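# Move red foam block from far shelf to desk

## Task

Drive to the shelf at the far end of the aisle, remove the red foam block from its row of foam blocks, and set it down on the desk. It counts only if the red block stays resting on the desk on its own once the robot lets go. Every yellow block must still stand upright in its original spot, neither moved nor rotated. The robot must not tip over or finish leaning.

## Robot and tools

Robot: TidyBot++, a wheeled base (0.54 m long, 0.50 m wide, 0.38 m tall) on four powered casters that can drive, strafe and spin. It carries a single seven-joint arm with a two-finger gripper. The shoulder sits 0.12 m ahead of the base centre at 0.68 m height. Segments: upper arm 0.42 m, forearm 0.31 m, hand 0.31 m. The arm begins folded with the hand pointing down. Cameras: base_camera (fixed on the base, looking forward and down) and wrist_camera (fisheye, looks along the hand).

Frames: the base frame has its origin on the floor beneath the base centre, x forward, y left, z up. hand_pose is reported in it, as the point midway between the finger pads; the hand's own z runs out along the fingers and its y is the closing direction. Odometry is the base frame as it was at the scene's start; heading is positive to the left, in -3.142 to 3.142. base_tilt is in degrees, positive when leaning forward or right.

execute_actions(actions, cameras): actions is a list holding one action or none (an empty list just reports state and images). An action may contain base, joints, speeds; everything in it starts at once. base holds exactly one relative command, an offset from where the base last measured itself: translate_m (metres, forward positive, -2 to 2), strafe_m (metres, left positive, -2 to 2) or rotate_rad (radians, counter-clockwise from above positive, -6.3 to 6.3). joints holds absolute targets by name, in radians: joint_1_rad (vertical turn of the whole arm; positive is clockwise from above, opposite to rotate_rad), joint_2_rad shoulder (-2.249 to 2.249), joint_3_rad, joint_4_rad elbow (-2.579 to 2.579), joint_5_rad, joint_6_rad wrist (-2.099 to 2.099), joint_7_rad (hand roll; with hand down, 1.57 opens fingers left-right). Joints 1, 3, 5, 7 are unbounded but take the short way, so step less than half a turn. gripper_pos is a scale from 0 (open, about 85 mm gap) to 1 (closed, squeezing about 100 N per finger); gap is roughly 85 x (1 - gripper_pos) mm. speeds caps top speed for this action only: translate_m and strafe_m 0.05 to 0.5 m/s, rotate_rad 0.1 to 1.57 rad/s. A base move that would need over about 8.7 s at its cap is rejected; any unknown key or out-of-range value rejects the whole call with no motion. cameras: a list of base_camera, wrist_camera or all; omitted or null gives all, [] gives none.

Arm geometry with joint_1_rad 0, joint_3_rad 3.14, joint_5_rad 0 (near the start): the arm stays in the vertical plane along base x. Angles from vertical (forward positive): upper arm = j2, forearm = j2 - j4, hand = j2 - j4 - j6. Forward reach from the shoulder is the sum of length times sin(angle); height above it is the sum of length times cos(angle). A downward-pointing hand reaches at most about 0.94 m above the floor, and only near the base.

wait(seconds): 0 to 10 s, commands nothing, returns state and images. zoom_image(camera, region): enlarges [x0, y0, x1, y1] pixels (max 504 by 504) of that camera's latest full image. read_manual(section): only licence texts. finished_scene(scene): ends the scene irreversibly and reports success; call it only once the block rests on the desk by itself.

Results: joint_positions, hand_pose, base_odometry, base_tilt, motor_effort (percent of max, with peak in brackets), motor temperatures, and statuses. done means the target was reached within tolerance (base done only means the wheels turned, even with slip). off_target means it settled short and may still be pushing. contact_stop or time_out means it quit and now holds in place. "joint command not followed" with a cause means a self-collision check blocked the arm targets (the gripper still acts); those targets may be retried later. ARM HIT means a hard hit on the base or arm itself. A torque fault freezes the arm and gripper for 10 s and skips the rest of the call. MOTOR HOT warns from 60 °C; at 75 °C an OVER-TEMPERATURE FAULT lets the arm sink, and unreached keys show limit_stop_at_motor_heat. A stop report cancels the later motion calls in the same reply.

Practical points: joints left out of an action may keep pursuing their old targets. Friction leaves a joint slightly short; correct by sending last command + (wanted - read). The hand can sit 1 to 2 cm off its computed spot, so trust images near the floor or shelf. Held loads make the arm droop; never command a loaded joint to its current reading. Odometry drifts a few cm and degrees over many moves. The robot keeps holding its last command while you compose a reply.

Avoid: driving while the arm is snagged above about 0.8 m (tip-over risk), pulling or pushing sideways on a raised hand, driving the arm into furniture, bumping yellow blocks, dropping or slamming the red block, and hard sustained pushes. If the base tilts, retract the arm or back off.

Each tool is called after ">>>" by a JSON object that holds its "op" and its "data".

## Session

>>> {"op": "execute_actions", "data": {"actions": []}}

Scene clock: 0.00 s.
Motor temperatures (°C, as the motors report them): [34 32 30 29 35 35 43]
base_odometry: x=+0.000 y=+0.000 heading=+0.000 (m, m, rad; odometry frame)
base_tilt: forward=+1.0 right=+0.4 (deg)
base_status: not commanded
joint_positions: joint_1_rad=-0.022 joint_2_rad=-0.353 joint_3_rad=+3.119 joint_4_rad=-2.528 joint_5_rad=+0.020 joint_6_rad=-0.913 joint_7_rad=+1.574 gripper_pos=+0.000
joint_status: not commanded
motor_effort: joint_1_rad=+1 joint_2_rad=-2 joint_3_rad=+1 joint_4_rad=+16 joint_5_rad=+0 joint_6_rad=+1 joint_7_rad=+1 (%)
hand_pose: x=+0.2488 y=+0.0012 z=+0.5872 quat_wxyz=(+0.011, +0.999, +0.029, +0.027) (m; base frame)
pictures: base_camera, wrist_camera
Images, in order (width x height): base_camera 644x364, wrist_camera 644x476.

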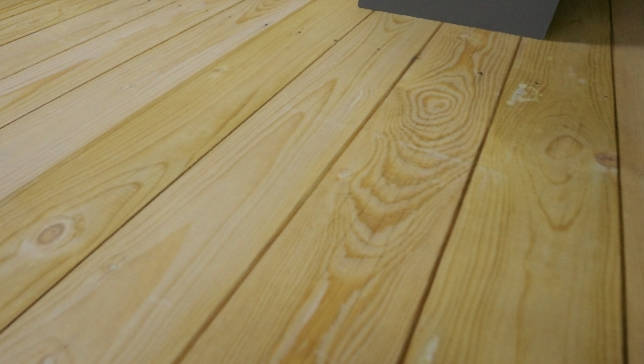

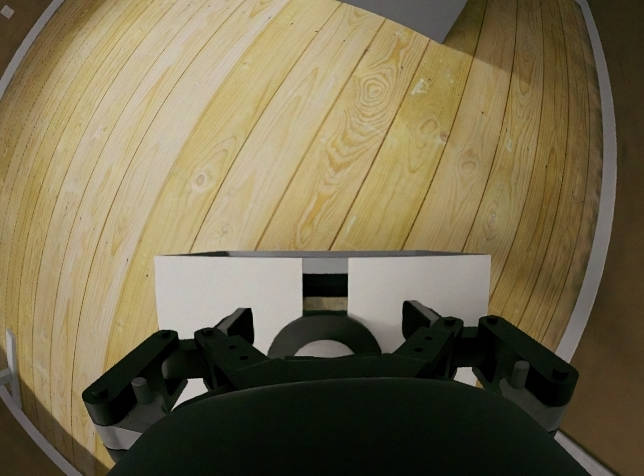

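Point the hand forward to look.

>>> {"op": "execute_actions", "data": {"actions": [{"joints":{"joint_6_rad":0.5}}]}}

Scene clock: 2.80 s.
Motor temperatures (°C, as the motors report them): [34 32 30 29 35 35 43]
base_odometry: x=+0.000 y=+0.000 heading=+0.000 (m, m, rad; odometry frame)
base_tilt: forward=+1.0 right=+0.3 (deg)
base_status: not commanded
joint_positions: joint_1_rad=-0.022 joint_2_rad=-0.353 joint_3_rad=+3.119 joint_4_rad=-2.527 joint_5_rad=+0.020 joint_6_rad=+0.482 joint_7_rad=+1.574 gripper_pos=+0.000
joint_status: all done
motor_effort: joint_1_rad=+0(1) joint_2_rad=-6(6) joint_3_rad=+0(1) joint_4_rad=+18(19) joint_5_rad=-1(1) joint_6_rad=+8(8) joint_7_rad=+1(1) (%)
hand_pose: x=+0.5406 y=+0.0235 z=+0.8609 quat_wxyz=(-0.008, +0.748, +0.030, +0.663) (m; base frame)
pictures: base_camera, wrist_camera
camera_calibration (this result's frames):
wrist_camera: T_world_to_cam=[[0.100407, -0.994727, -0.0209192, -0.00147761], [-0.152006, 0.00544203, -0.988365, 0.981002], [0.983266, 0.102419, -0.150658, -0.267269], [0, 0, 0, 1]] pos_world=[0.412063, 0.0205648, 0.92929]
Images, in order (width x height): base_camera 644x364, wrist_camera 644x476.

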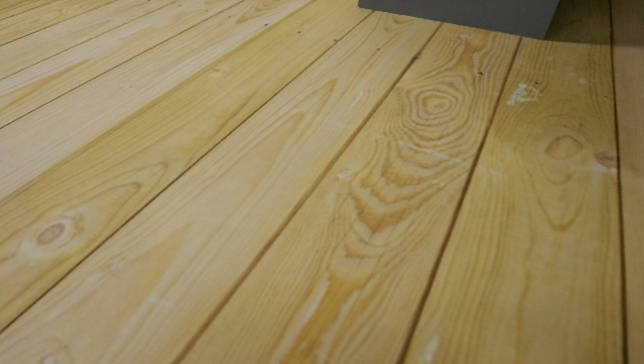

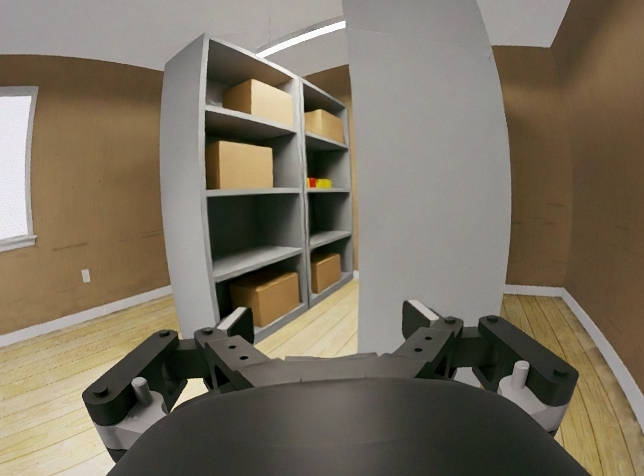

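>>> {"op": "execute_actions", "data": {"actions": [{"base":{"rotate_rad":-0.47}}], "cameras": []}}

>>> {"op": "execute_actions", "data": {"actions": [{"base":{"strafe_m":1.0},"joints":{"joint_1_rad":0.02,"joint_3_rad":3.16,"joint_5_rad":-0.02}}]}}

>>> {"op": "execute_actions", "data": {"actions": [{"base":{"translate_m":0.6}}]}}

Scene clock: 10.70 s.
Motor temperatures (°C, as the motors report them): [34 32 30 29 35 35 43]
base_odometry: x=+0.000 y=+0.000 heading=-0.470 (m, m, rad; odometry frame)
base_tilt: forward=+1.0 right=+0.3 (deg)
base_status: done
joint_positions: joint_1_rad=-0.022 joint_2_rad=-0.353 joint_3_rad=+3.119 joint_4_rad=-2.527 joint_5_rad=+0.020 joint_6_rad=+0.482 joint_7_rad=+1.574 gripper_pos=+0.000
joint_status: not commanded
motor_effort: joint_1_rad=+2(0) joint_2_rad=-6(6) joint_3_rad=+0(2) joint_4_rad=+19(19) joint_5_rad=-1(1) joint_6_rad=+8(8) joint_7_rad=+1(1) (%)
hand_pose: x=+0.5406 y=+0.0235 z=+0.8609 quat_wxyz=(-0.008, +0.748, +0.030, +0.663) (m; base frame)
pictures: none
No camera images: the call's "cameras" was empty. Leave "cameras" out to get every camera's image.

Scene clock: 14.07 s.
Motor temperatures (°C, as the motors report them): [34 32 30 29 35 35 43]
base_odometry: x=+0.454 y=+0.891 heading=-0.470 (m, m, rad; odometry frame)
base_tilt: forward=+1.0 right=+0.3 (deg)
base_status: done
joint_positions: joint_1_rad=+0.007 joint_2_rad=-0.353 joint_3_rad=+3.148 joint_4_rad=-2.527 joint_5_rad=+0.013 joint_6_rad=+0.482 joint_7_rad=+1.574 gripper_pos=+0.000
joint_status: all done
motor_effort: joint_1_rad=+1(0) joint_2_rad=-6(6) joint_3_rad=+0(1) joint_4_rad=+19(19) joint_5_rad=-1(0) joint_6_rad=+8(8) joint_7_rad=+1(1) (%)
hand_pose: x=+0.5416 y=-0.0024 z=+0.8611 quat_wxyz=(+0.006, +0.748, +0.002, +0.663) (m; base frame)
pictures: base_camera, wrist_camera
camera_calibration (this result's frames):
wrist_camera: T_world_to_cam=[[0.0416745, -0.998452, -0.0368284, 0.0181539], [-0.15111, 0.0301377, -0.988057, 0.980798], [0.987638, 0.0467419, -0.149621, -0.268893], [0, 0, 0, 1]] pos_world=[0.413021, 0.0011353, 0.929522]
Images, in order (width x height): base_camera 644x364, wrist_camera 644x476.

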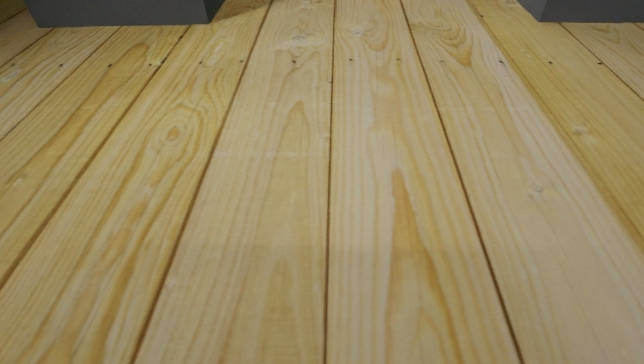

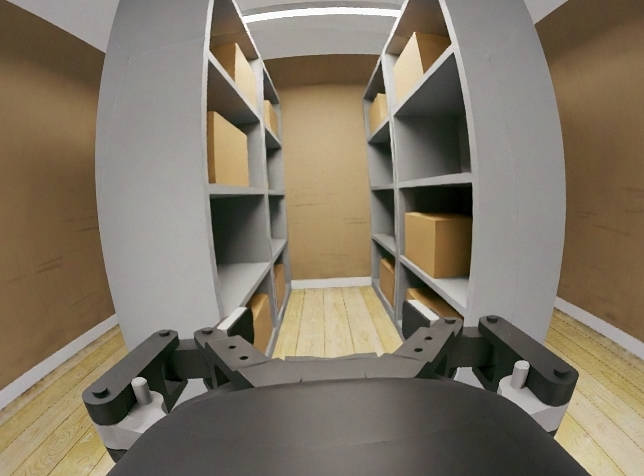

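Scene clock: 16.63 s.
Motor temperatures (°C, as the motors report them): [34 32 30 29 35 35 43]
base_odometry: x=+0.989 y=+0.620 heading=-0.470 (m, m, rad; odometry frame)
base_tilt: forward=+1.1 right=+0.2 (deg)
base_status: done
joint_positions: joint_1_rad=+0.007 joint_2_rad=-0.353 joint_3_rad=+3.148 joint_4_rad=-2.527 joint_5_rad=+0.013 joint_6_rad=+0.482 joint_7_rad=+1.574 gripper_pos=+0.000
joint_status: not commanded
motor_effort: joint_1_rad=+1(0) joint_2_rad=-6(8) joint_3_rad=+1(1) joint_4_rad=+19(20) joint_5_rad=+0(0) joint_6_rad=+8(8) joint_7_rad=+1(1) (%)
hand_pose: x=+0.5415 y=-0.0024 z=+0.8612 quat_wxyz=(+0.006, +0.748, +0.002, +0.663) (m; base frame)
pictures: base_camera, wrist_camera
camera_calibration (this result's frames):
wrist_camera: T_world_to_cam=[[0.0416778, -0.998452, -0.0368251, 0.018153], [-0.151028, 0.030138, -0.98807, 0.980776], [0.98765, 0.0467422, -0.149538, -0.268913], [0, 0, 0, 1]] pos_world=[0.41296, 0.00113589, 0.929531]
Images, in order (width x height): base_camera 644x364, wrist_camera 644x476.

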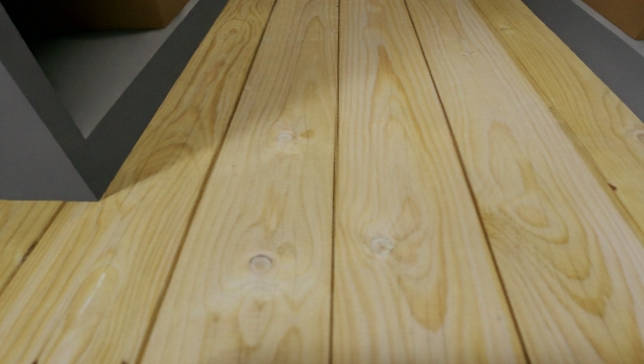

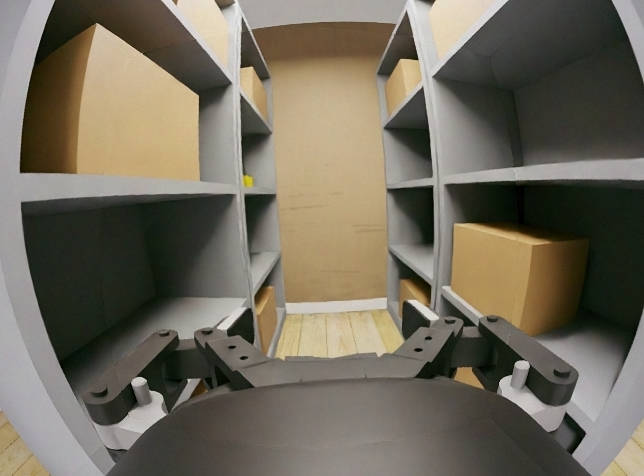

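>>> {"op": "execute_actions", "data": {"actions": [{"base":{"strafe_m":-0.14},"joints":{"joint_2_rad":-0.75,"joint_4_rad":-2.05,"joint_6_rad":-0.27}}], "cameras": []}}

>>> {"op": "execute_actions", "data": {"actions": [{"joints":{"joint_1_rad":-1.57}}]}}

>>> {"op": "execute_actions", "data": {"actions": [{"base":{"translate_m":1.5}}]}}

Scene clock: 23.43 s.
Motor temperatures (°C, as the motors report them): [34 32 30 29 35 35 43]
base_odometry: x=+0.925 y=+0.495 heading=-0.470 (m, m, rad; odometry frame)
base_tilt: forward=+0.9 right=+0.3 (deg)
base_status: done
joint_positions: joint_1_rad=+0.007 joint_2_rad=-0.741 joint_3_rad=+3.150 joint_4_rad=-2.057 joint_5_rad=+0.013 joint_6_rad=-0.233 joint_7_rad=+1.574 gripper_pos=+0.000
joint_status: all done
motor_effort: joint_1_rad=+1(0) joint_2_rad=+4(9) joint_3_rad=+1(2) joint_4_rad=+21(23) joint_5_rad=-1(1) joint_6_rad=+8(9) joint_7_rad=+1(1) (%)
hand_pose: x=+0.4504 y=-0.0058 z=+1.0784 quat_wxyz=(+0.009, +0.699, -0.002, +0.715) (m; base frame)
pictures: none
No camera images: the call's "cameras" was empty. Leave "cameras" out to get every camera's image.

Scene clock: 26.23 s.
Motor temperatures (°C, as the motors report them): [34 32 30 29 35 35 43]
base_odometry: x=+0.925 y=+0.495 heading=-0.470 (m, m, rad; odometry frame)
base_tilt: forward=+0.9 right=+0.3 (deg)
base_status: not commanded
joint_positions: joint_1_rad=-1.550 joint_2_rad=-0.741 joint_3_rad=+3.150 joint_4_rad=-2.057 joint_5_rad=+0.013 joint_6_rad=-0.233 joint_7_rad=+1.574 gripper_pos=+0.000
joint_status: all done
motor_effort: joint_1_rad=+2(1) joint_2_rad=+4(4) joint_3_rad=+1(1) joint_4_rad=+21(21) joint_5_rad=-1(1) joint_6_rad=+8(8) joint_7_rad=+1(1) (%)
hand_pose: x=+0.1296 y=+0.3313 z=+1.0784 quat_wxyz=(-0.495, +0.499, +0.490, +0.516) (m; base frame)
pictures: base_camera, wrist_camera
camera_calibration (this result's frames):
wrist_camera: T_world_to_cam=[[0.999257, 0.0226929, -0.0311659, -0.0919899], [-0.0309661, -0.00910076, -0.999479, 1.13289], [-0.0229647, 0.999701, -0.00839129, -0.182156], [0, 0, 0, 1]] pos_world=[0.122819, 0.194499, 1.1279]
Images, in order (width x height): base_camera 644x364, wrist_camera 644x476.

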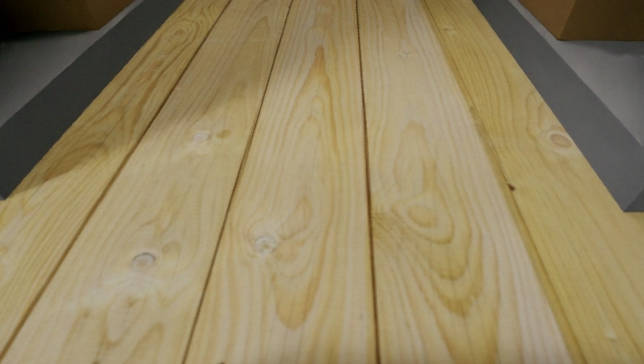

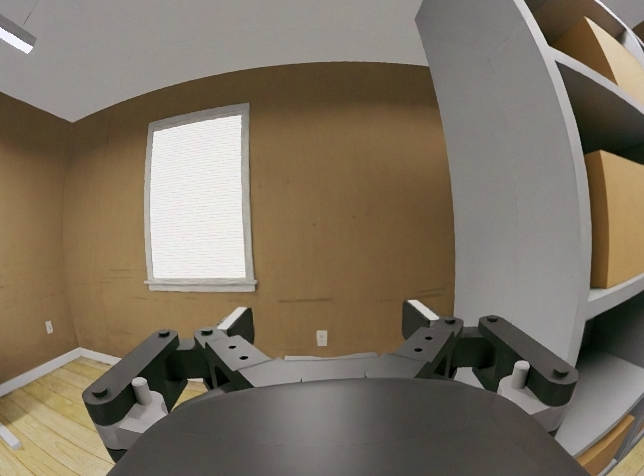

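Scene clock: 30.60 s.
Motor temperatures (°C, as the motors report them): [34 32 30 29 36 35 43]
base_odometry: x=+2.263 y=-0.185 heading=-0.470 (m, m, rad; odometry frame)
base_tilt: forward=+1.1 right=+0.3 (deg)
base_status: done
joint_positions: joint_1_rad=-1.550 joint_2_rad=-0.741 joint_3_rad=+3.150 joint_4_rad=-2.057 joint_5_rad=+0.013 joint_6_rad=-0.234 joint_7_rad=+1.574 gripper_pos=+0.000
joint_status: not commanded
motor_effort: joint_1_rad=+1(0) joint_2_rad=+4(4) joint_3_rad=+0(3) joint_4_rad=+21(21) joint_5_rad=+0(0) joint_6_rad=+8(8) joint_7_rad=+1(1) (%)
hand_pose: x=+0.1295 y=+0.3313 z=+1.0781 quat_wxyz=(-0.495, +0.499, +0.490, +0.515) (m; base frame)
pictures: base_camera, wrist_camera
camera_calibration (this result's frames):
wrist_camera: T_world_to_cam=[[0.999243, 0.0230797, -0.0313221, -0.0918585], [-0.0310974, -0.010032, -0.999466, 1.13295], [-0.0233816, 0.999683, -0.00930673, -0.181114], [0, 0, 0, 1]] pos_world=[0.122786, 0.194543, 1.12778]
Images, in order (width x height): base_camera 644x364, wrist_camera 644x476.

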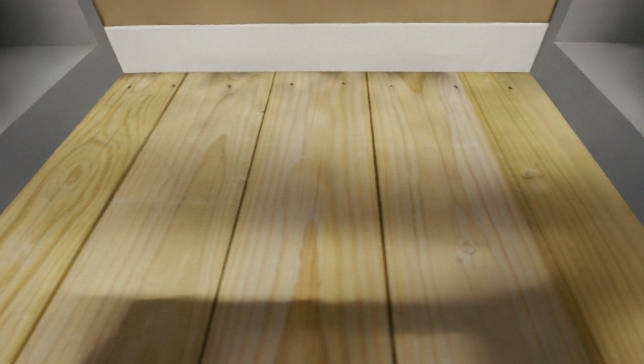

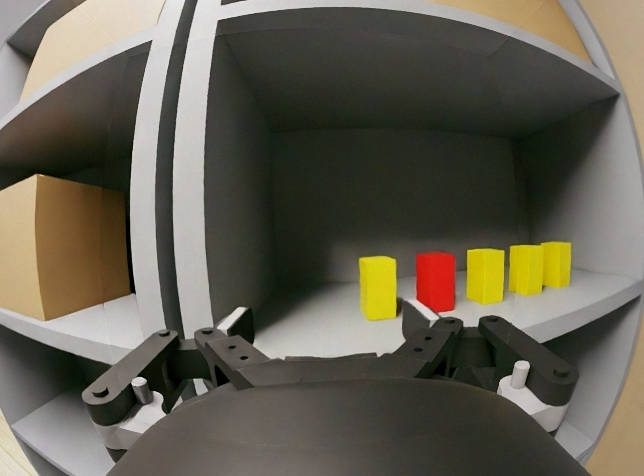

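>>> {"op": "execute_actions", "data": {"actions": [{"base":{"translate_m":0.2},"joints":{"joint_1_rad":-1.59,"gripper_pos":0.2}}]}}

>>> {"op": "zoom_image", "data": {"camera": "wrist_camera", "region": [200,220,440,380]}}

Scene clock: 37.93 s.
Motor temperatures (°C, as the motors report them): [34 32 30 29 36 35 43]
base_odometry: x=+2.441 y=-0.276 heading=-0.470 (m, m, rad; odometry frame)
base_tilt: forward=+0.9 right=+0.3 (deg)
base_status: done
joint_positions: joint_1_rad=-1.570 joint_2_rad=-0.741 joint_3_rad=+3.152 joint_4_rad=-2.057 joint_5_rad=+0.013 joint_6_rad=-0.234 joint_7_rad=+1.574 gripper_pos=+0.200
joint_status: all done
motor_effort: joint_1_rad=+0(0) joint_2_rad=+3(5) joint_3_rad=+0(2) joint_4_rad=+22(22) joint_5_rad=+0(1) joint_6_rad=+8(8) joint_7_rad=+1(1) (%)
hand_pose: x=+0.1240 y=+0.3315 z=+1.0781 quat_wxyz=(-0.500, +0.495, +0.494, +0.510) (m; base frame)
pictures: base_camera, wrist_camera
camera_calibration (this result's frames):
wrist_camera: T_world_to_cam=[[0.998621, 0.0410949, -0.0326748, -0.0908616], [-0.0322636, -0.0106306, -0.999423, 1.13308], [-0.0414185, 0.999099, -0.00929009, -0.17898], [0, 0, 0, 1]] pos_world=[0.11988, 0.194598, 1.12779]
Images, in order (width x height): base_camera 644x364, wrist_camera 644x476.

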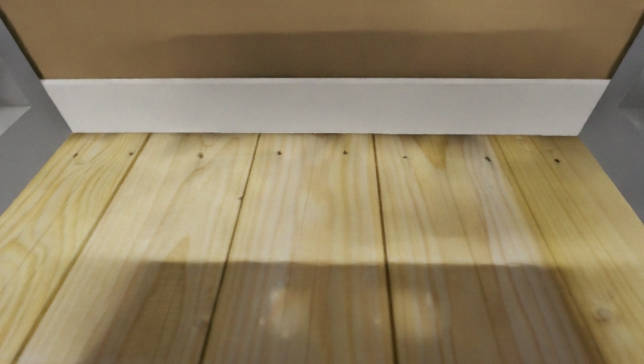

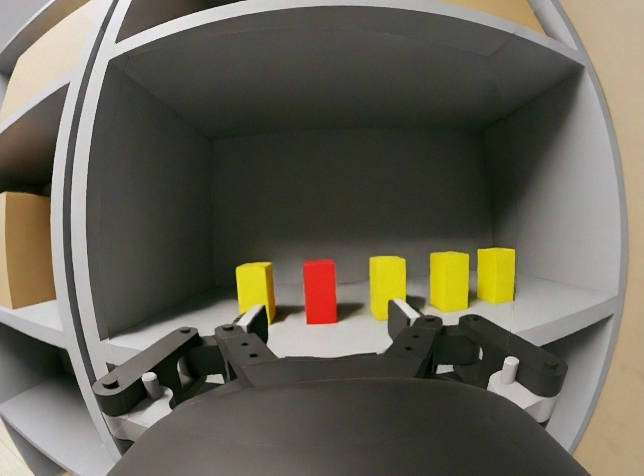

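Region (200, 220, 440, 380) of wrist_camera's 644x476 image, scaled by 2.100.

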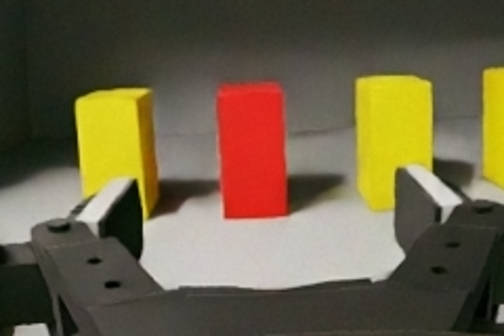

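>>> {"op": "execute_actions", "data": {"actions": [{"joints":{"joint_2_rad":-0.325,"joint_4_rad":-2.0,"joint_6_rad":0.12,"gripper_pos":0.25},"base":{"strafe_m":0.06}}]}}

Scene clock: 44.60 s.
Motor temperatures (°C, as the motors report them): [34 32 30 29 36 35 43]
base_odometry: x=+2.469 y=-0.223 heading=-0.470 (m, m, rad; odometry frame)
base_tilt: forward=+1.0 right=+0.3 (deg)
base_status: done
joint_positions: joint_1_rad=-1.570 joint_2_rad=-0.335 joint_3_rad=+3.152 joint_4_rad=-2.014 joint_5_rad=+0.013 joint_6_rad=+0.083 joint_7_rad=+1.574 gripper_pos=+0.250
joint_status: all done
motor_effort: joint_1_rad=+1(2) joint_2_rad=-10(12) joint_3_rad=+0(1) joint_4_rad=+22(22) joint_5_rad=+0(1) joint_6_rad=+8(8) joint_7_rad=+1(1) (%)
hand_pose: x=+0.1235 y=+0.4856 z=+1.0373 quat_wxyz=(-0.488, +0.505, +0.507, +0.499) (m; base frame)
pictures: base_camera, wrist_camera
camera_calibration (this result's frames):
wrist_camera: T_world_to_cam=[[0.998634, 0.0418809, -0.0312538, -0.0998701], [-0.028843, -0.0569805, -0.997959, 1.11446], [-0.0435763, 0.997496, -0.0556946, -0.284217], [0, 0, 0, 1]] pos_world=[0.119493, 0.35119, 1.09324]
Images, in order (width x height): base_camera 644x364, wrist_camera 644x476.

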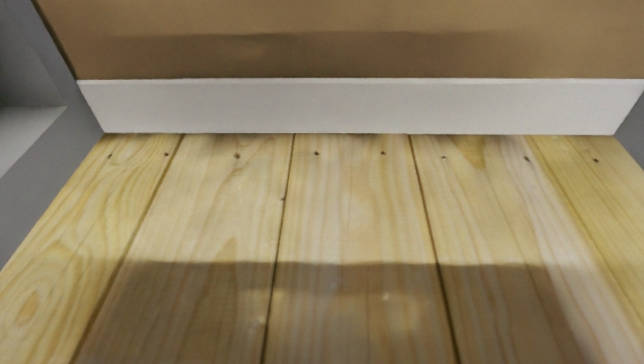

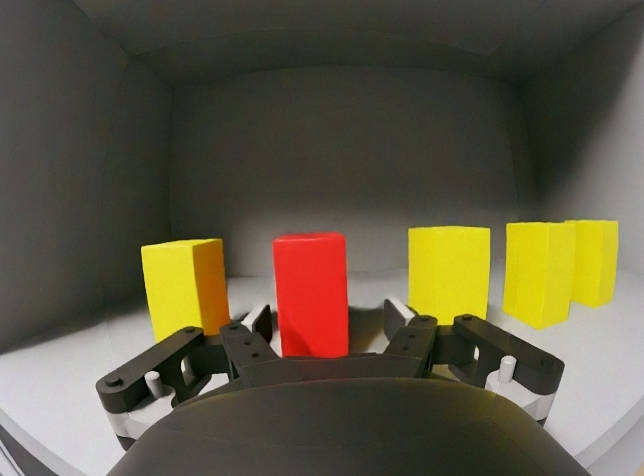

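>>> {"op": "execute_actions", "data": {"actions": [{"base":{"translate_m":-0.012}}], "cameras": ["wrist_camera"]}}

>>> {"op": "execute_actions", "data": {"actions": [{"base":{"strafe_m":0.04},"speeds":{"strafe_m":0.05}}], "cameras": ["wrist_camera"]}}

Scene clock: 47.40 s.
Motor temperatures (°C, as the motors report them): [34 32 30 29 36 35 43]
base_odometry: x=+2.458 y=-0.217 heading=-0.470 (m, m, rad; odometry frame)
base_tilt: forward=+1.0 right=+0.3 (deg)
base_status: done
joint_positions: joint_1_rad=-1.572 joint_2_rad=-0.335 joint_3_rad=+3.152 joint_4_rad=-2.013 joint_5_rad=+0.013 joint_6_rad=+0.083 joint_7_rad=+1.574 gripper_pos=+0.250
joint_status: not commanded
motor_effort: joint_1_rad=+1(2) joint_2_rad=-9(11) joint_3_rad=+0(3) joint_4_rad=+22(22) joint_5_rad=-1(1) joint_6_rad=+8(8) joint_7_rad=+1(1) (%)
hand_pose: x=+0.1228 y=+0.4857 z=+1.0379 quat_wxyz=(-0.489, +0.505, +0.507, +0.499) (m; base frame)
pictures: wrist_camera
camera_calibration (this result's frames):
wrist_camera: T_world_to_cam=[[0.998563, 0.0435392, -0.0312561, -0.0998846], [-0.0288062, -0.0558042, -0.998026, 1.11457], [-0.0451974, 0.997492, -0.0544698, -0.28533], [0, 0, 0, 1]] pos_world=[0.118951, 0.351161, 1.0937]
Images, in order (width x height): wrist_camera 644x476.

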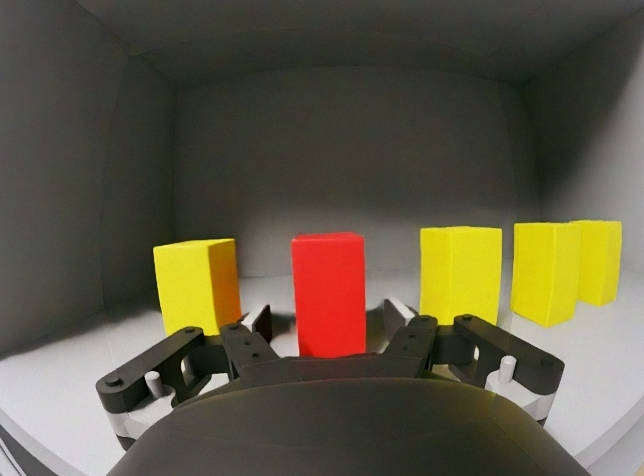

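Scene clock: 48.67 s.
Motor temperatures (°C, as the motors report them): [34 32 30 29 36 35 43]
base_odometry: x=+2.476 y=-0.181 heading=-0.470 (m, m, rad; odometry frame)
base_tilt: forward=+0.9 right=+0.3 (deg)
base_status: done
joint_positions: joint_1_rad=-1.572 joint_2_rad=-0.333 joint_3_rad=+3.152 joint_4_rad=-2.012 joint_5_rad=+0.013 joint_6_rad=+0.084 joint_7_rad=+1.574 gripper_pos=+0.250
joint_status: not commanded
motor_effort: joint_1_rad=+1(0) joint_2_rad=-10(12) joint_3_rad=+0(1) joint_4_rad=+21(23) joint_5_rad=+0(0) joint_6_rad=+8(8) joint_7_rad=+1(1) (%)
hand_pose: x=+0.1227 y=+0.4863 z=+1.0378 quat_wxyz=(-0.489, +0.505, +0.507, +0.499) (m; base frame)
pictures: wrist_camera
camera_calibration (this result's frames):
wrist_camera: T_world_to_cam=[[0.998557, 0.0436699, -0.0312553, -0.0999139], [-0.028785, -0.0560936, -0.99801, 1.11459], [-0.0453362, 0.99747, -0.0547556, -0.285662], [0, 0, 0, 1]] pos_world=[0.118902, 0.351823, 1.09361]
Images, in order (width x height): wrist_camera 644x476.

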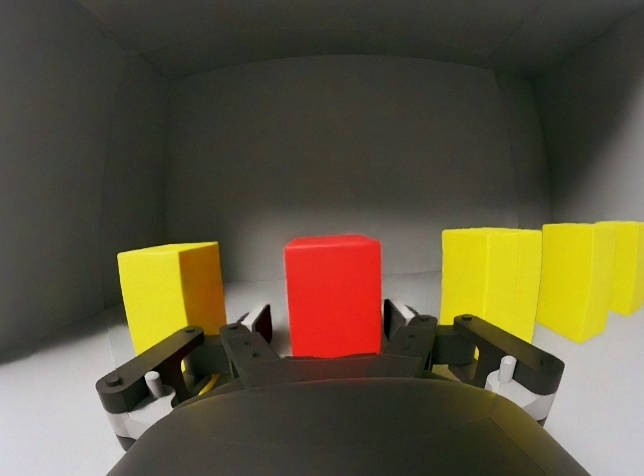

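>>> {"op": "execute_actions", "data": {"actions": [{"joints":{"gripper_pos":1}}], "cameras": ["wrist_camera"]}}

>>> {"op": "execute_actions", "data": {"actions": [{"joints":{"joint_2_rad":-0.75,"joint_4_rad":-2.05,"joint_6_rad":-0.27},"base":{"strafe_m":-0.1}}]}}

Scene clock: 51.53 s.
Motor temperatures (°C, as the motors report them): [34 32 30 29 36 35 43]
base_odometry: x=+2.476 y=-0.181 heading=-0.470 (m, m, rad; odometry frame)
base_tilt: forward=+0.9 right=+0.3 (deg)
base_status: not commanded
joint_positions: joint_1_rad=-1.572 joint_2_rad=-0.333 joint_3_rad=+3.152 joint_4_rad=-2.012 joint_5_rad=+0.013 joint_6_rad=+0.084 joint_7_rad=+1.574 gripper_pos=+0.576
joint_status: gripper_pos off_target (ended at +0.576, target +1.000)
motor_effort: joint_1_rad=+1(1) joint_2_rad=-9(9) joint_3_rad=+1(0) joint_4_rad=+22(22) joint_5_rad=+0(1) joint_6_rad=+8(8) joint_7_rad=+1(1) (%)
hand_pose: x=+0.1227 y=+0.4863 z=+1.0378 quat_wxyz=(-0.489, +0.505, +0.507, +0.499) (m; base frame)
pictures: wrist_camera
camera_calibration (this result's frames):
wrist_camera: T_world_to_cam=[[0.998557, 0.0436711, -0.0312536, -0.0999156], [-0.0287847, -0.0560613, -0.998012, 1.11459], [-0.0453364, 0.997472, -0.0547233, -0.285696], [0, 0, 0, 1]] pos_world=[0.118902, 0.351823, 1.09362]
Images, in order (width x height): wrist_camera 644x476.

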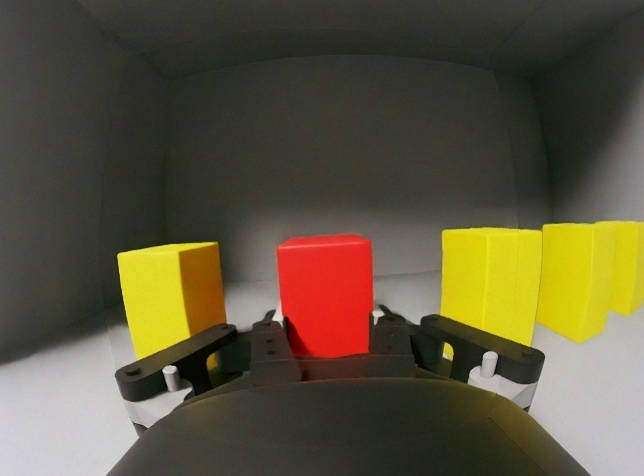

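Scene clock: 53.17 s.
Motor temperatures (°C, as the motors report them): [34 32 30 29 36 35 43]
base_odometry: x=+2.430 y=-0.270 heading=-0.471 (m, m, rad; odometry frame)
base_tilt: forward=+1.0 right=+0.2 (deg)
base_status: done
joint_positions: joint_1_rad=-1.573 joint_2_rad=-0.737 joint_3_rad=+3.152 joint_4_rad=-2.041 joint_5_rad=+0.013 joint_6_rad=-0.237 joint_7_rad=+1.574 gripper_pos=+0.576
joint_status: all done
motor_effort: joint_1_rad=+1(0) joint_2_rad=+3(14) joint_3_rad=+1(2) joint_4_rad=+22(24) joint_5_rad=-1(1) joint_6_rad=+8(9) joint_7_rad=+1(1) (%)
hand_pose: x=+0.1233 y=+0.3316 z=+1.0859 quat_wxyz=(-0.503, +0.492, +0.492, +0.512) (m; base frame)
pictures: base_camera, wrist_camera
camera_calibration (this result's frames):
wrist_camera: T_world_to_cam=[[0.998503, 0.0440635, -0.0323912, -0.0911131], [-0.0323714, -0.00116411, -0.999475, 1.13775], [-0.0440781, 0.999028, 0.000264026, -0.189073], [0, 0, 0, 1]] pos_world=[0.119473, 0.194228, 1.13425]
Images, in order (width x height): base_camera 644x364, wrist_camera 644x476.

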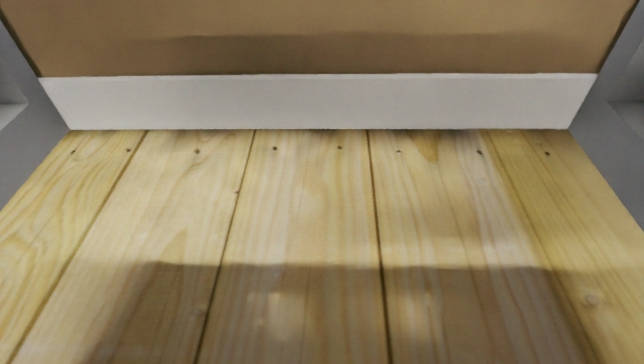

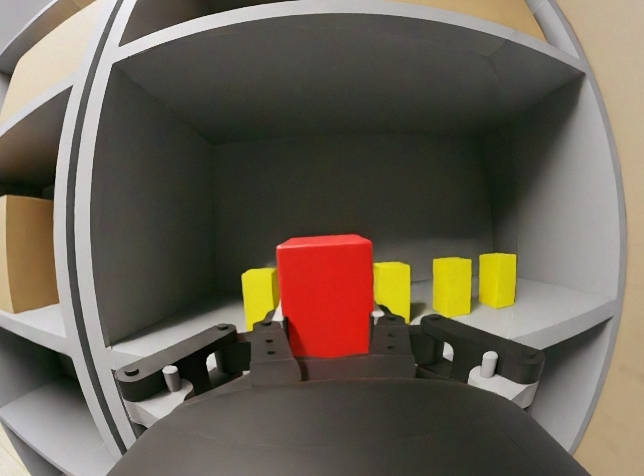

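>>> {"op": "execute_actions", "data": {"actions": [{"base":{"translate_m":-1.9}}], "cameras": []}}

>>> {"op": "execute_actions", "data": {"actions": [{"joints":{"joint_1_rad":-3.0}}], "cameras": ["wrist_camera"]}}

Scene clock: 60.93 s.
Motor temperatures (°C, as the motors report them): [34 32 30 29 36 35 43]
base_odometry: x=+0.736 y=+0.590 heading=-0.470 (m, m, rad; odometry frame)
base_tilt: forward=+0.9 right=+0.3 (deg)
base_status: done
joint_positions: joint_1_rad=-1.573 joint_2_rad=-0.737 joint_3_rad=+3.152 joint_4_rad=-2.041 joint_5_rad=+0.013 joint_6_rad=-0.237 joint_7_rad=+1.574 gripper_pos=+0.576
joint_status: not commanded
motor_effort: joint_1_rad=+1(2) joint_2_rad=+3(5) joint_3_rad=+0(3) joint_4_rad=+22(22) joint_5_rad=-1(1) joint_6_rad=+9(9) joint_7_rad=+1(1) (%)
hand_pose: x=+0.1234 y=+0.3316 z=+1.0853 quat_wxyz=(-0.503, +0.493, +0.493, +0.512) (m; base frame)
pictures: none
No camera images: the call's "cameras" was empty. Leave "cameras" out to get every camera's image.

Scene clock: 63.60 s.
Motor temperatures (°C, as the motors report them): [34 32 30 29 36 35 43]
base_odometry: x=+0.736 y=+0.590 heading=-0.470 (m, m, rad; odometry frame)
base_tilt: forward=+1.0 right=+0.3 (deg)
base_status: not commanded
joint_positions: joint_1_rad=-2.980 joint_2_rad=-0.737 joint_3_rad=+3.152 joint_4_rad=-2.041 joint_5_rad=+0.013 joint_6_rad=-0.237 joint_7_rad=+1.574 gripper_pos=+0.576
joint_status: all done
motor_effort: joint_1_rad=+1(2) joint_2_rad=+3(4) joint_3_rad=+0(1) joint_4_rad=+21(21) joint_5_rad=-1(1) joint_6_rad=+8(9) joint_7_rad=+1(1) (%)
hand_pose: x=-0.2075 y=+0.0585 z=+1.0853 quat_wxyz=(-0.714, +0.057, +0.694, +0.065) (m; base frame)
pictures: wrist_camera
camera_calibration (this result's frames):
wrist_camera: T_world_to_cam=[[0.119701, 0.99227, -0.0327464, 0.0137195], [-0.00312621, -0.0326067, -0.999463, 1.13405], [-0.992805, 0.11974, -0.000801025, -0.0750883], [0, 0, 0, 1]] pos_world=[-0.072645, 0.0323552, 1.13383]
Images, in order (width x height): wrist_camera 644x476.

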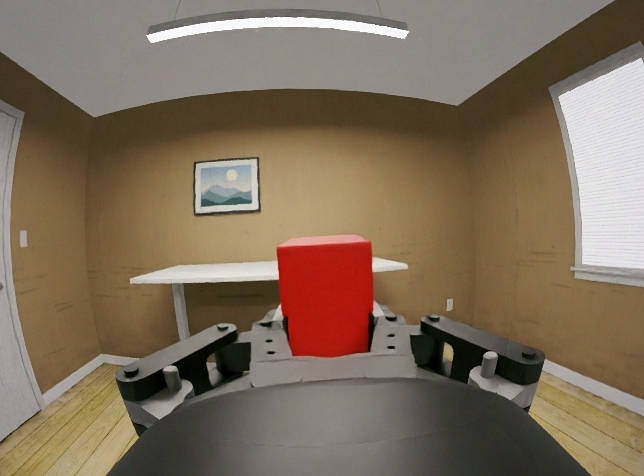

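>>> {"op": "execute_actions", "data": {"actions": [{"base":{"translate_m":-0.9},"joints":{"joint_1_rad":-3.16,"joint_2_rad":0.28,"joint_4_rad":-2.01,"joint_6_rad":0.74}}], "cameras": ["wrist_camera"]}}

Scene clock: 69.93 s.
Motor temperatures (°C, as the motors report them): [34 32 30 29 36 35 43]
base_odometry: x=-0.066 y=+0.998 heading=-0.470 (m, m, rad; odometry frame)
base_tilt: forward=+0.9 right=+0.3 (deg)
base_status: done
joint_positions: joint_1_rad=-3.137 joint_2_rad=+0.280 joint_3_rad=+3.152 joint_4_rad=-2.020 joint_5_rad=+0.013 joint_6_rad=+0.701 joint_7_rad=+1.574 gripper_pos=+0.576
joint_status: all done
motor_effort: joint_1_rad=+1(0) joint_2_rad=-28(32) joint_3_rad=+0(1) joint_4_rad=+18(22) joint_5_rad=+0(1) joint_6_rad=+9(10) joint_7_rad=+1(1) (%)
hand_pose: x=-0.5428 y=+0.0052 z=+0.8681 quat_wxyz=(-0.697, -0.003, +0.717, +0.008) (m; base frame)
pictures: wrist_camera
camera_calibration (this result's frames):
wrist_camera: T_world_to_cam=[[-0.0446168, 0.998605, -0.0282224, 0.00649699], [0.0593618, -0.0255505, -0.997909, 0.946683], [-0.997239, -0.0461988, -0.058139, -0.353585], [0, 0, 0, 1]] pos_world=[-0.408515, 0.00136513, 0.92433]
Images, in order (width x height): wrist_camera 644x476.

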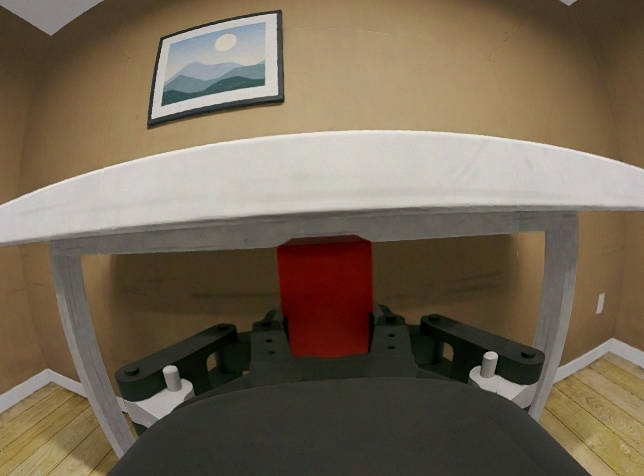

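>>> {"op": "execute_actions", "data": {"actions": [{"base":{"translate_m":0.15}}], "cameras": ["wrist_camera"]}}

>>> {"op": "execute_actions", "data": {"actions": [{"joints":{"joint_2_rad":-0.15,"joint_4_rad":-1.75,"joint_6_rad":0.03}}], "cameras": []}}

>>> {"op": "execute_actions", "data": {"actions": [{"base":{"translate_m":-0.33}}], "cameras": ["wrist_camera"]}}

Scene clock: 74.33 s.
Motor temperatures (°C, as the motors report them): [34 32 30 29 36 35 43]
base_odometry: x=+0.068 y=+0.930 heading=-0.470 (m, m, rad; odometry frame)
base_tilt: forward=+0.9 right=+0.3 (deg)
base_status: done
joint_positions: joint_1_rad=-3.141 joint_2_rad=+0.279 joint_3_rad=+3.153 joint_4_rad=-2.019 joint_5_rad=+0.012 joint_6_rad=+0.702 joint_7_rad=+1.574 gripper_pos=+0.576
joint_status: not commanded
motor_effort: joint_1_rad=+0(1) joint_2_rad=-28(30) joint_3_rad=+0(2) joint_4_rad=+18(18) joint_5_rad=-1(0) joint_6_rad=+8(9) joint_7_rad=+1(1) (%)
hand_pose: x=-0.5431 y=+0.0034 z=+0.8690 quat_wxyz=(-0.698, -0.004, +0.716, +0.007) (m; base frame)
pictures: wrist_camera
camera_calibration (this result's frames):
wrist_camera: T_world_to_cam=[[-0.0469252, 0.998483, -0.0288169, 0.00751868], [0.0576555, -0.0260932, -0.997995, 0.946689], [-0.997233, -0.0484926, -0.0563435, -0.355423], [0, 0, 0, 1]] pos_world=[-0.408668, -0.0000404914, 0.924982]
Images, in order (width x height): wrist_camera 644x476.

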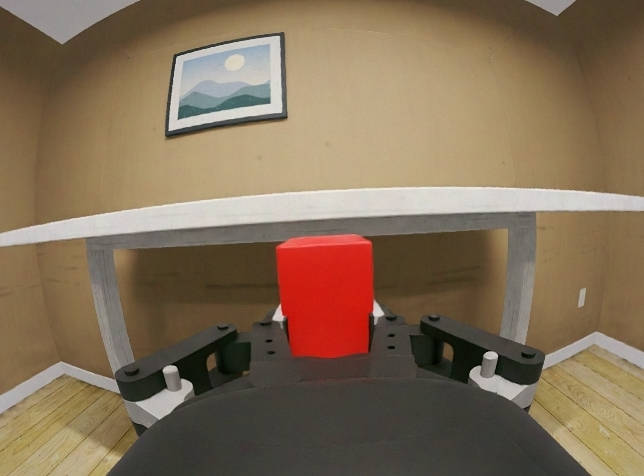

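Scene clock: 76.00 s.
Motor temperatures (°C, as the motors report them): [34 32 30 29 36 35 43]
base_odometry: x=+0.068 y=+0.930 heading=-0.470 (m, m, rad; odometry frame)
base_tilt: forward=+1.0 right=+0.3 (deg)
base_status: not commanded
joint_positions: joint_1_rad=-3.141 joint_2_rad=-0.148 joint_3_rad=+3.153 joint_4_rad=-1.758 joint_5_rad=+0.012 joint_6_rad=+0.064 joint_7_rad=+1.574 gripper_pos=+0.576
joint_status: all done
motor_effort: joint_1_rad=+1(1) joint_2_rad=-17(31) joint_3_rad=+0(1) joint_4_rad=+23(22) joint_5_rad=-1(0) joint_6_rad=+8(9) joint_7_rad=+1(1) (%)
hand_pose: x=-0.4444 y=+0.0058 z=+1.0934 quat_wxyz=(-0.716, -0.001, +0.698, +0.009) (m; base frame)
pictures: none
No camera images: the call's "cameras" was empty. Leave "cameras" out to get every camera's image.

Scene clock: 78.07 s.
Motor temperatures (°C, as the motors report them): [34 32 30 29 36 35 43]
base_odometry: x=-0.227 y=+1.079 heading=-0.469 (m, m, rad; odometry frame)
base_tilt: forward=+0.9 right=+0.3 (deg)
base_status: done
joint_positions: joint_1_rad=-3.143 joint_2_rad=-0.144 joint_3_rad=+3.153 joint_4_rad=-1.758 joint_5_rad=+0.012 joint_6_rad=+0.062 joint_7_rad=+1.574 gripper_pos=+0.576
joint_status: not commanded
motor_effort: joint_1_rad=+1(2) joint_2_rad=-17(21) joint_3_rad=+0(2) joint_4_rad=+22(23) joint_5_rad=-1(1) joint_6_rad=+9(9) joint_7_rad=+1(1) (%)
hand_pose: x=-0.4461 y=+0.0047 z=+1.0907 quat_wxyz=(-0.714, -0.002, +0.700, +0.008) (m; base frame)
pictures: wrist_camera
camera_calibration (this result's frames):
wrist_camera: T_world_to_cam=[[-0.0430852, 0.998674, -0.0281805, 0.0181793], [0.0122526, -0.0276764, -0.999542, 1.14382], [-0.998996, -0.0434108, -0.0110439, -0.296338], [0, 0, 0, 1]] pos_world=[-0.309272, 0.000637211, 1.14053]
Images, in order (width x height): wrist_camera 644x476.

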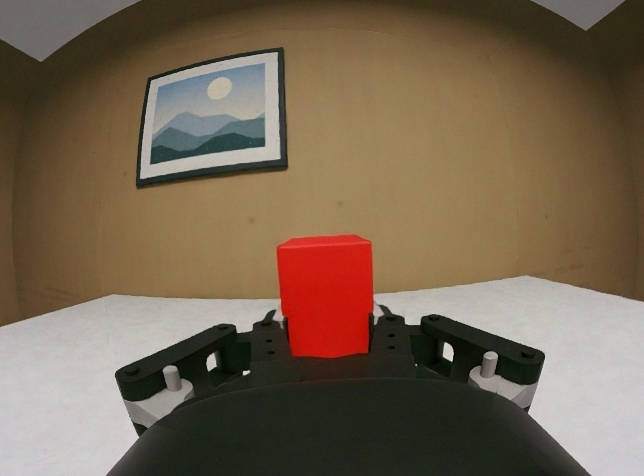

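>>> {"op": "execute_actions", "data": {"actions": [{"joints":{"joint_2_rad":0.01,"joint_4_rad":-1.87,"joint_6_rad":0.33}}], "cameras": ["wrist_camera"]}}

>>> {"op": "execute_actions", "data": {"actions": [{"joints":{"gripper_pos":0.1}}], "cameras": ["wrist_camera"]}}

>>> {"op": "execute_actions", "data": {"actions": [{"base":{"translate_m":0.1}}], "cameras": ["wrist_camera"]}}

Scene clock: 82.70 s.
Motor temperatures (°C, as the motors report them): [34 32 30 29 36 35 43]
base_odometry: x=-0.227 y=+1.079 heading=-0.469 (m, m, rad; odometry frame)
base_tilt: forward=+0.9 right=+0.3 (deg)
base_status: not commanded
joint_positions: joint_1_rad=-3.143 joint_2_rad=+0.014 joint_3_rad=+3.153 joint_4_rad=-1.870 joint_5_rad=+0.012 joint_6_rad=+0.289 joint_7_rad=+1.574 gripper_pos=+0.576
joint_status: all done
motor_effort: joint_1_rad=+2(1) joint_2_rad=-22(25) joint_3_rad=+0(0) joint_4_rad=+21(24) joint_5_rad=-1(1) joint_6_rad=+9(10) joint_7_rad=+1(1) (%)
hand_pose: x=-0.4974 y=+0.0038 z=+0.9980 quat_wxyz=(-0.698, -0.003, +0.716, +0.008) (m; base frame)
pictures: wrist_camera
camera_calibration (this result's frames):
wrist_camera: T_world_to_cam=[[-0.0443434, 0.998588, -0.029236, 0.014705], [0.0557878, -0.0267439, -0.998084, 1.07195], [-0.997457, -0.0458894, -0.0545232, -0.304553], [0, 0, 0, 1]] pos_world=[-0.362929, 0.0000082465, 1.05372]
Images, in order (width x height): wrist_camera 644x476.

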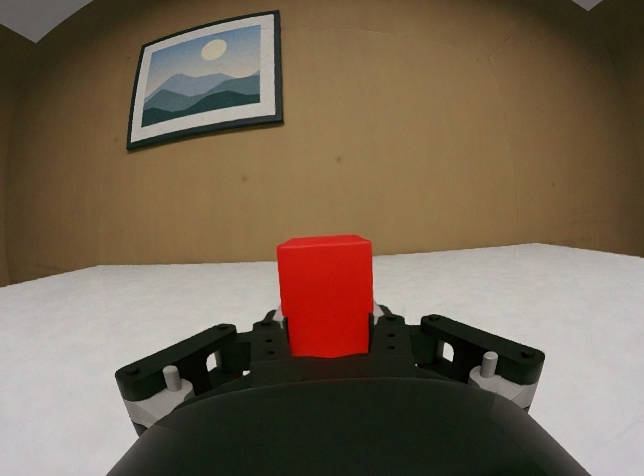

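Scene clock: 83.73 s.
Motor temperatures (°C, as the motors report them): [34 32 30 29 36 35 43]
base_odometry: x=-0.227 y=+1.079 heading=-0.469 (m, m, rad; odometry frame)
base_tilt: forward=+1.0 right=+0.4 (deg)
base_status: not commanded
joint_positions: joint_1_rad=-3.143 joint_2_rad=+0.014 joint_3_rad=+3.153 joint_4_rad=-1.870 joint_5_rad=+0.012 joint_6_rad=+0.292 joint_7_rad=+1.574 gripper_pos=+0.100
joint_status: all done
motor_effort: joint_1_rad=+1(1) joint_2_rad=-21(22) joint_3_rad=+0(0) joint_4_rad=+21(22) joint_5_rad=-1(0) joint_6_rad=+8(9) joint_7_rad=+1(1) (%)
hand_pose: x=-0.4974 y=+0.0038 z=+0.9988 quat_wxyz=(-0.699, -0.003, +0.715, +0.008) (m; base frame)
pictures: wrist_camera
camera_calibration (this result's frames):
wrist_camera: T_world_to_cam=[[-0.0444456, 0.998588, -0.0291068, 0.014556], [0.0532585, -0.0267257, -0.998223, 1.07162], [-0.997591, -0.0459168, -0.0519955, -0.307119], [0, 0, 0, 1]] pos_world=[-0.362806, 0.0000024786, 1.05417]
Images, in order (width x height): wrist_camera 644x476.

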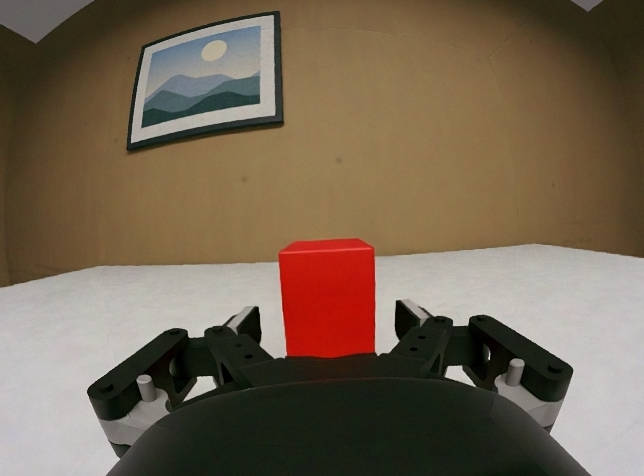

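Scene clock: 84.97 s.
Motor temperatures (°C, as the motors report them): [34 32 30 29 36 35 43]
base_odometry: x=-0.138 y=+1.034 heading=-0.469 (m, m, rad; odometry frame)
base_tilt: forward=+1.0 right=+0.3 (deg)
base_status: done
joint_positions: joint_1_rad=-3.143 joint_2_rad=+0.010 joint_3_rad=+3.153 joint_4_rad=-1.870 joint_5_rad=+0.012 joint_6_rad=+0.294 joint_7_rad=+1.574 gripper_pos=+0.100
joint_status: not commanded
motor_effort: joint_1_rad=+1(0) joint_2_rad=-21(24) joint_3_rad=+0(1) joint_4_rad=+21(22) joint_5_rad=-1(1) joint_6_rad=+8(8) joint_7_rad=+1(1) (%)
hand_pose: x=-0.4959 y=+0.0038 z=+1.0024 quat_wxyz=(-0.702, -0.003, +0.712, +0.008) (m; base frame)
pictures: wrist_camera
camera_calibration (this result's frames):
wrist_camera: T_world_to_cam=[[-0.0446768, 0.998587, -0.0287807, 0.0142953], [0.0461796, -0.0267144, -0.998576, 1.07204], [-0.997934, -0.0459422, -0.0449208, -0.31267], [0, 0, 0, 1]] pos_world=[-0.360892, -0.0000011294, 1.05688]
Images, in order (width x height): wrist_camera 644x476.

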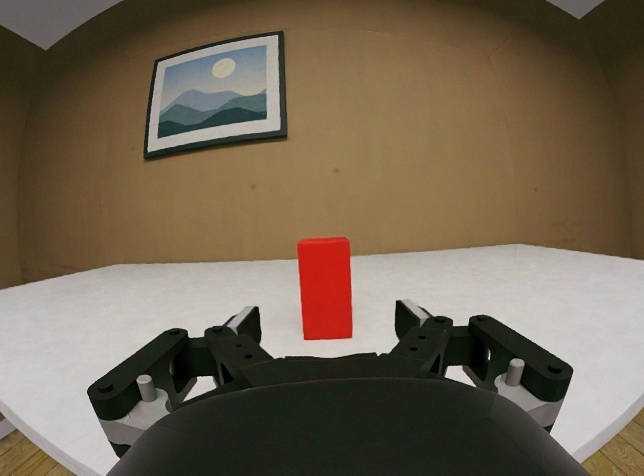

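>>> {"op": "finished_scene", "data": {"scene": 1}}

The scene is finished: the task was done.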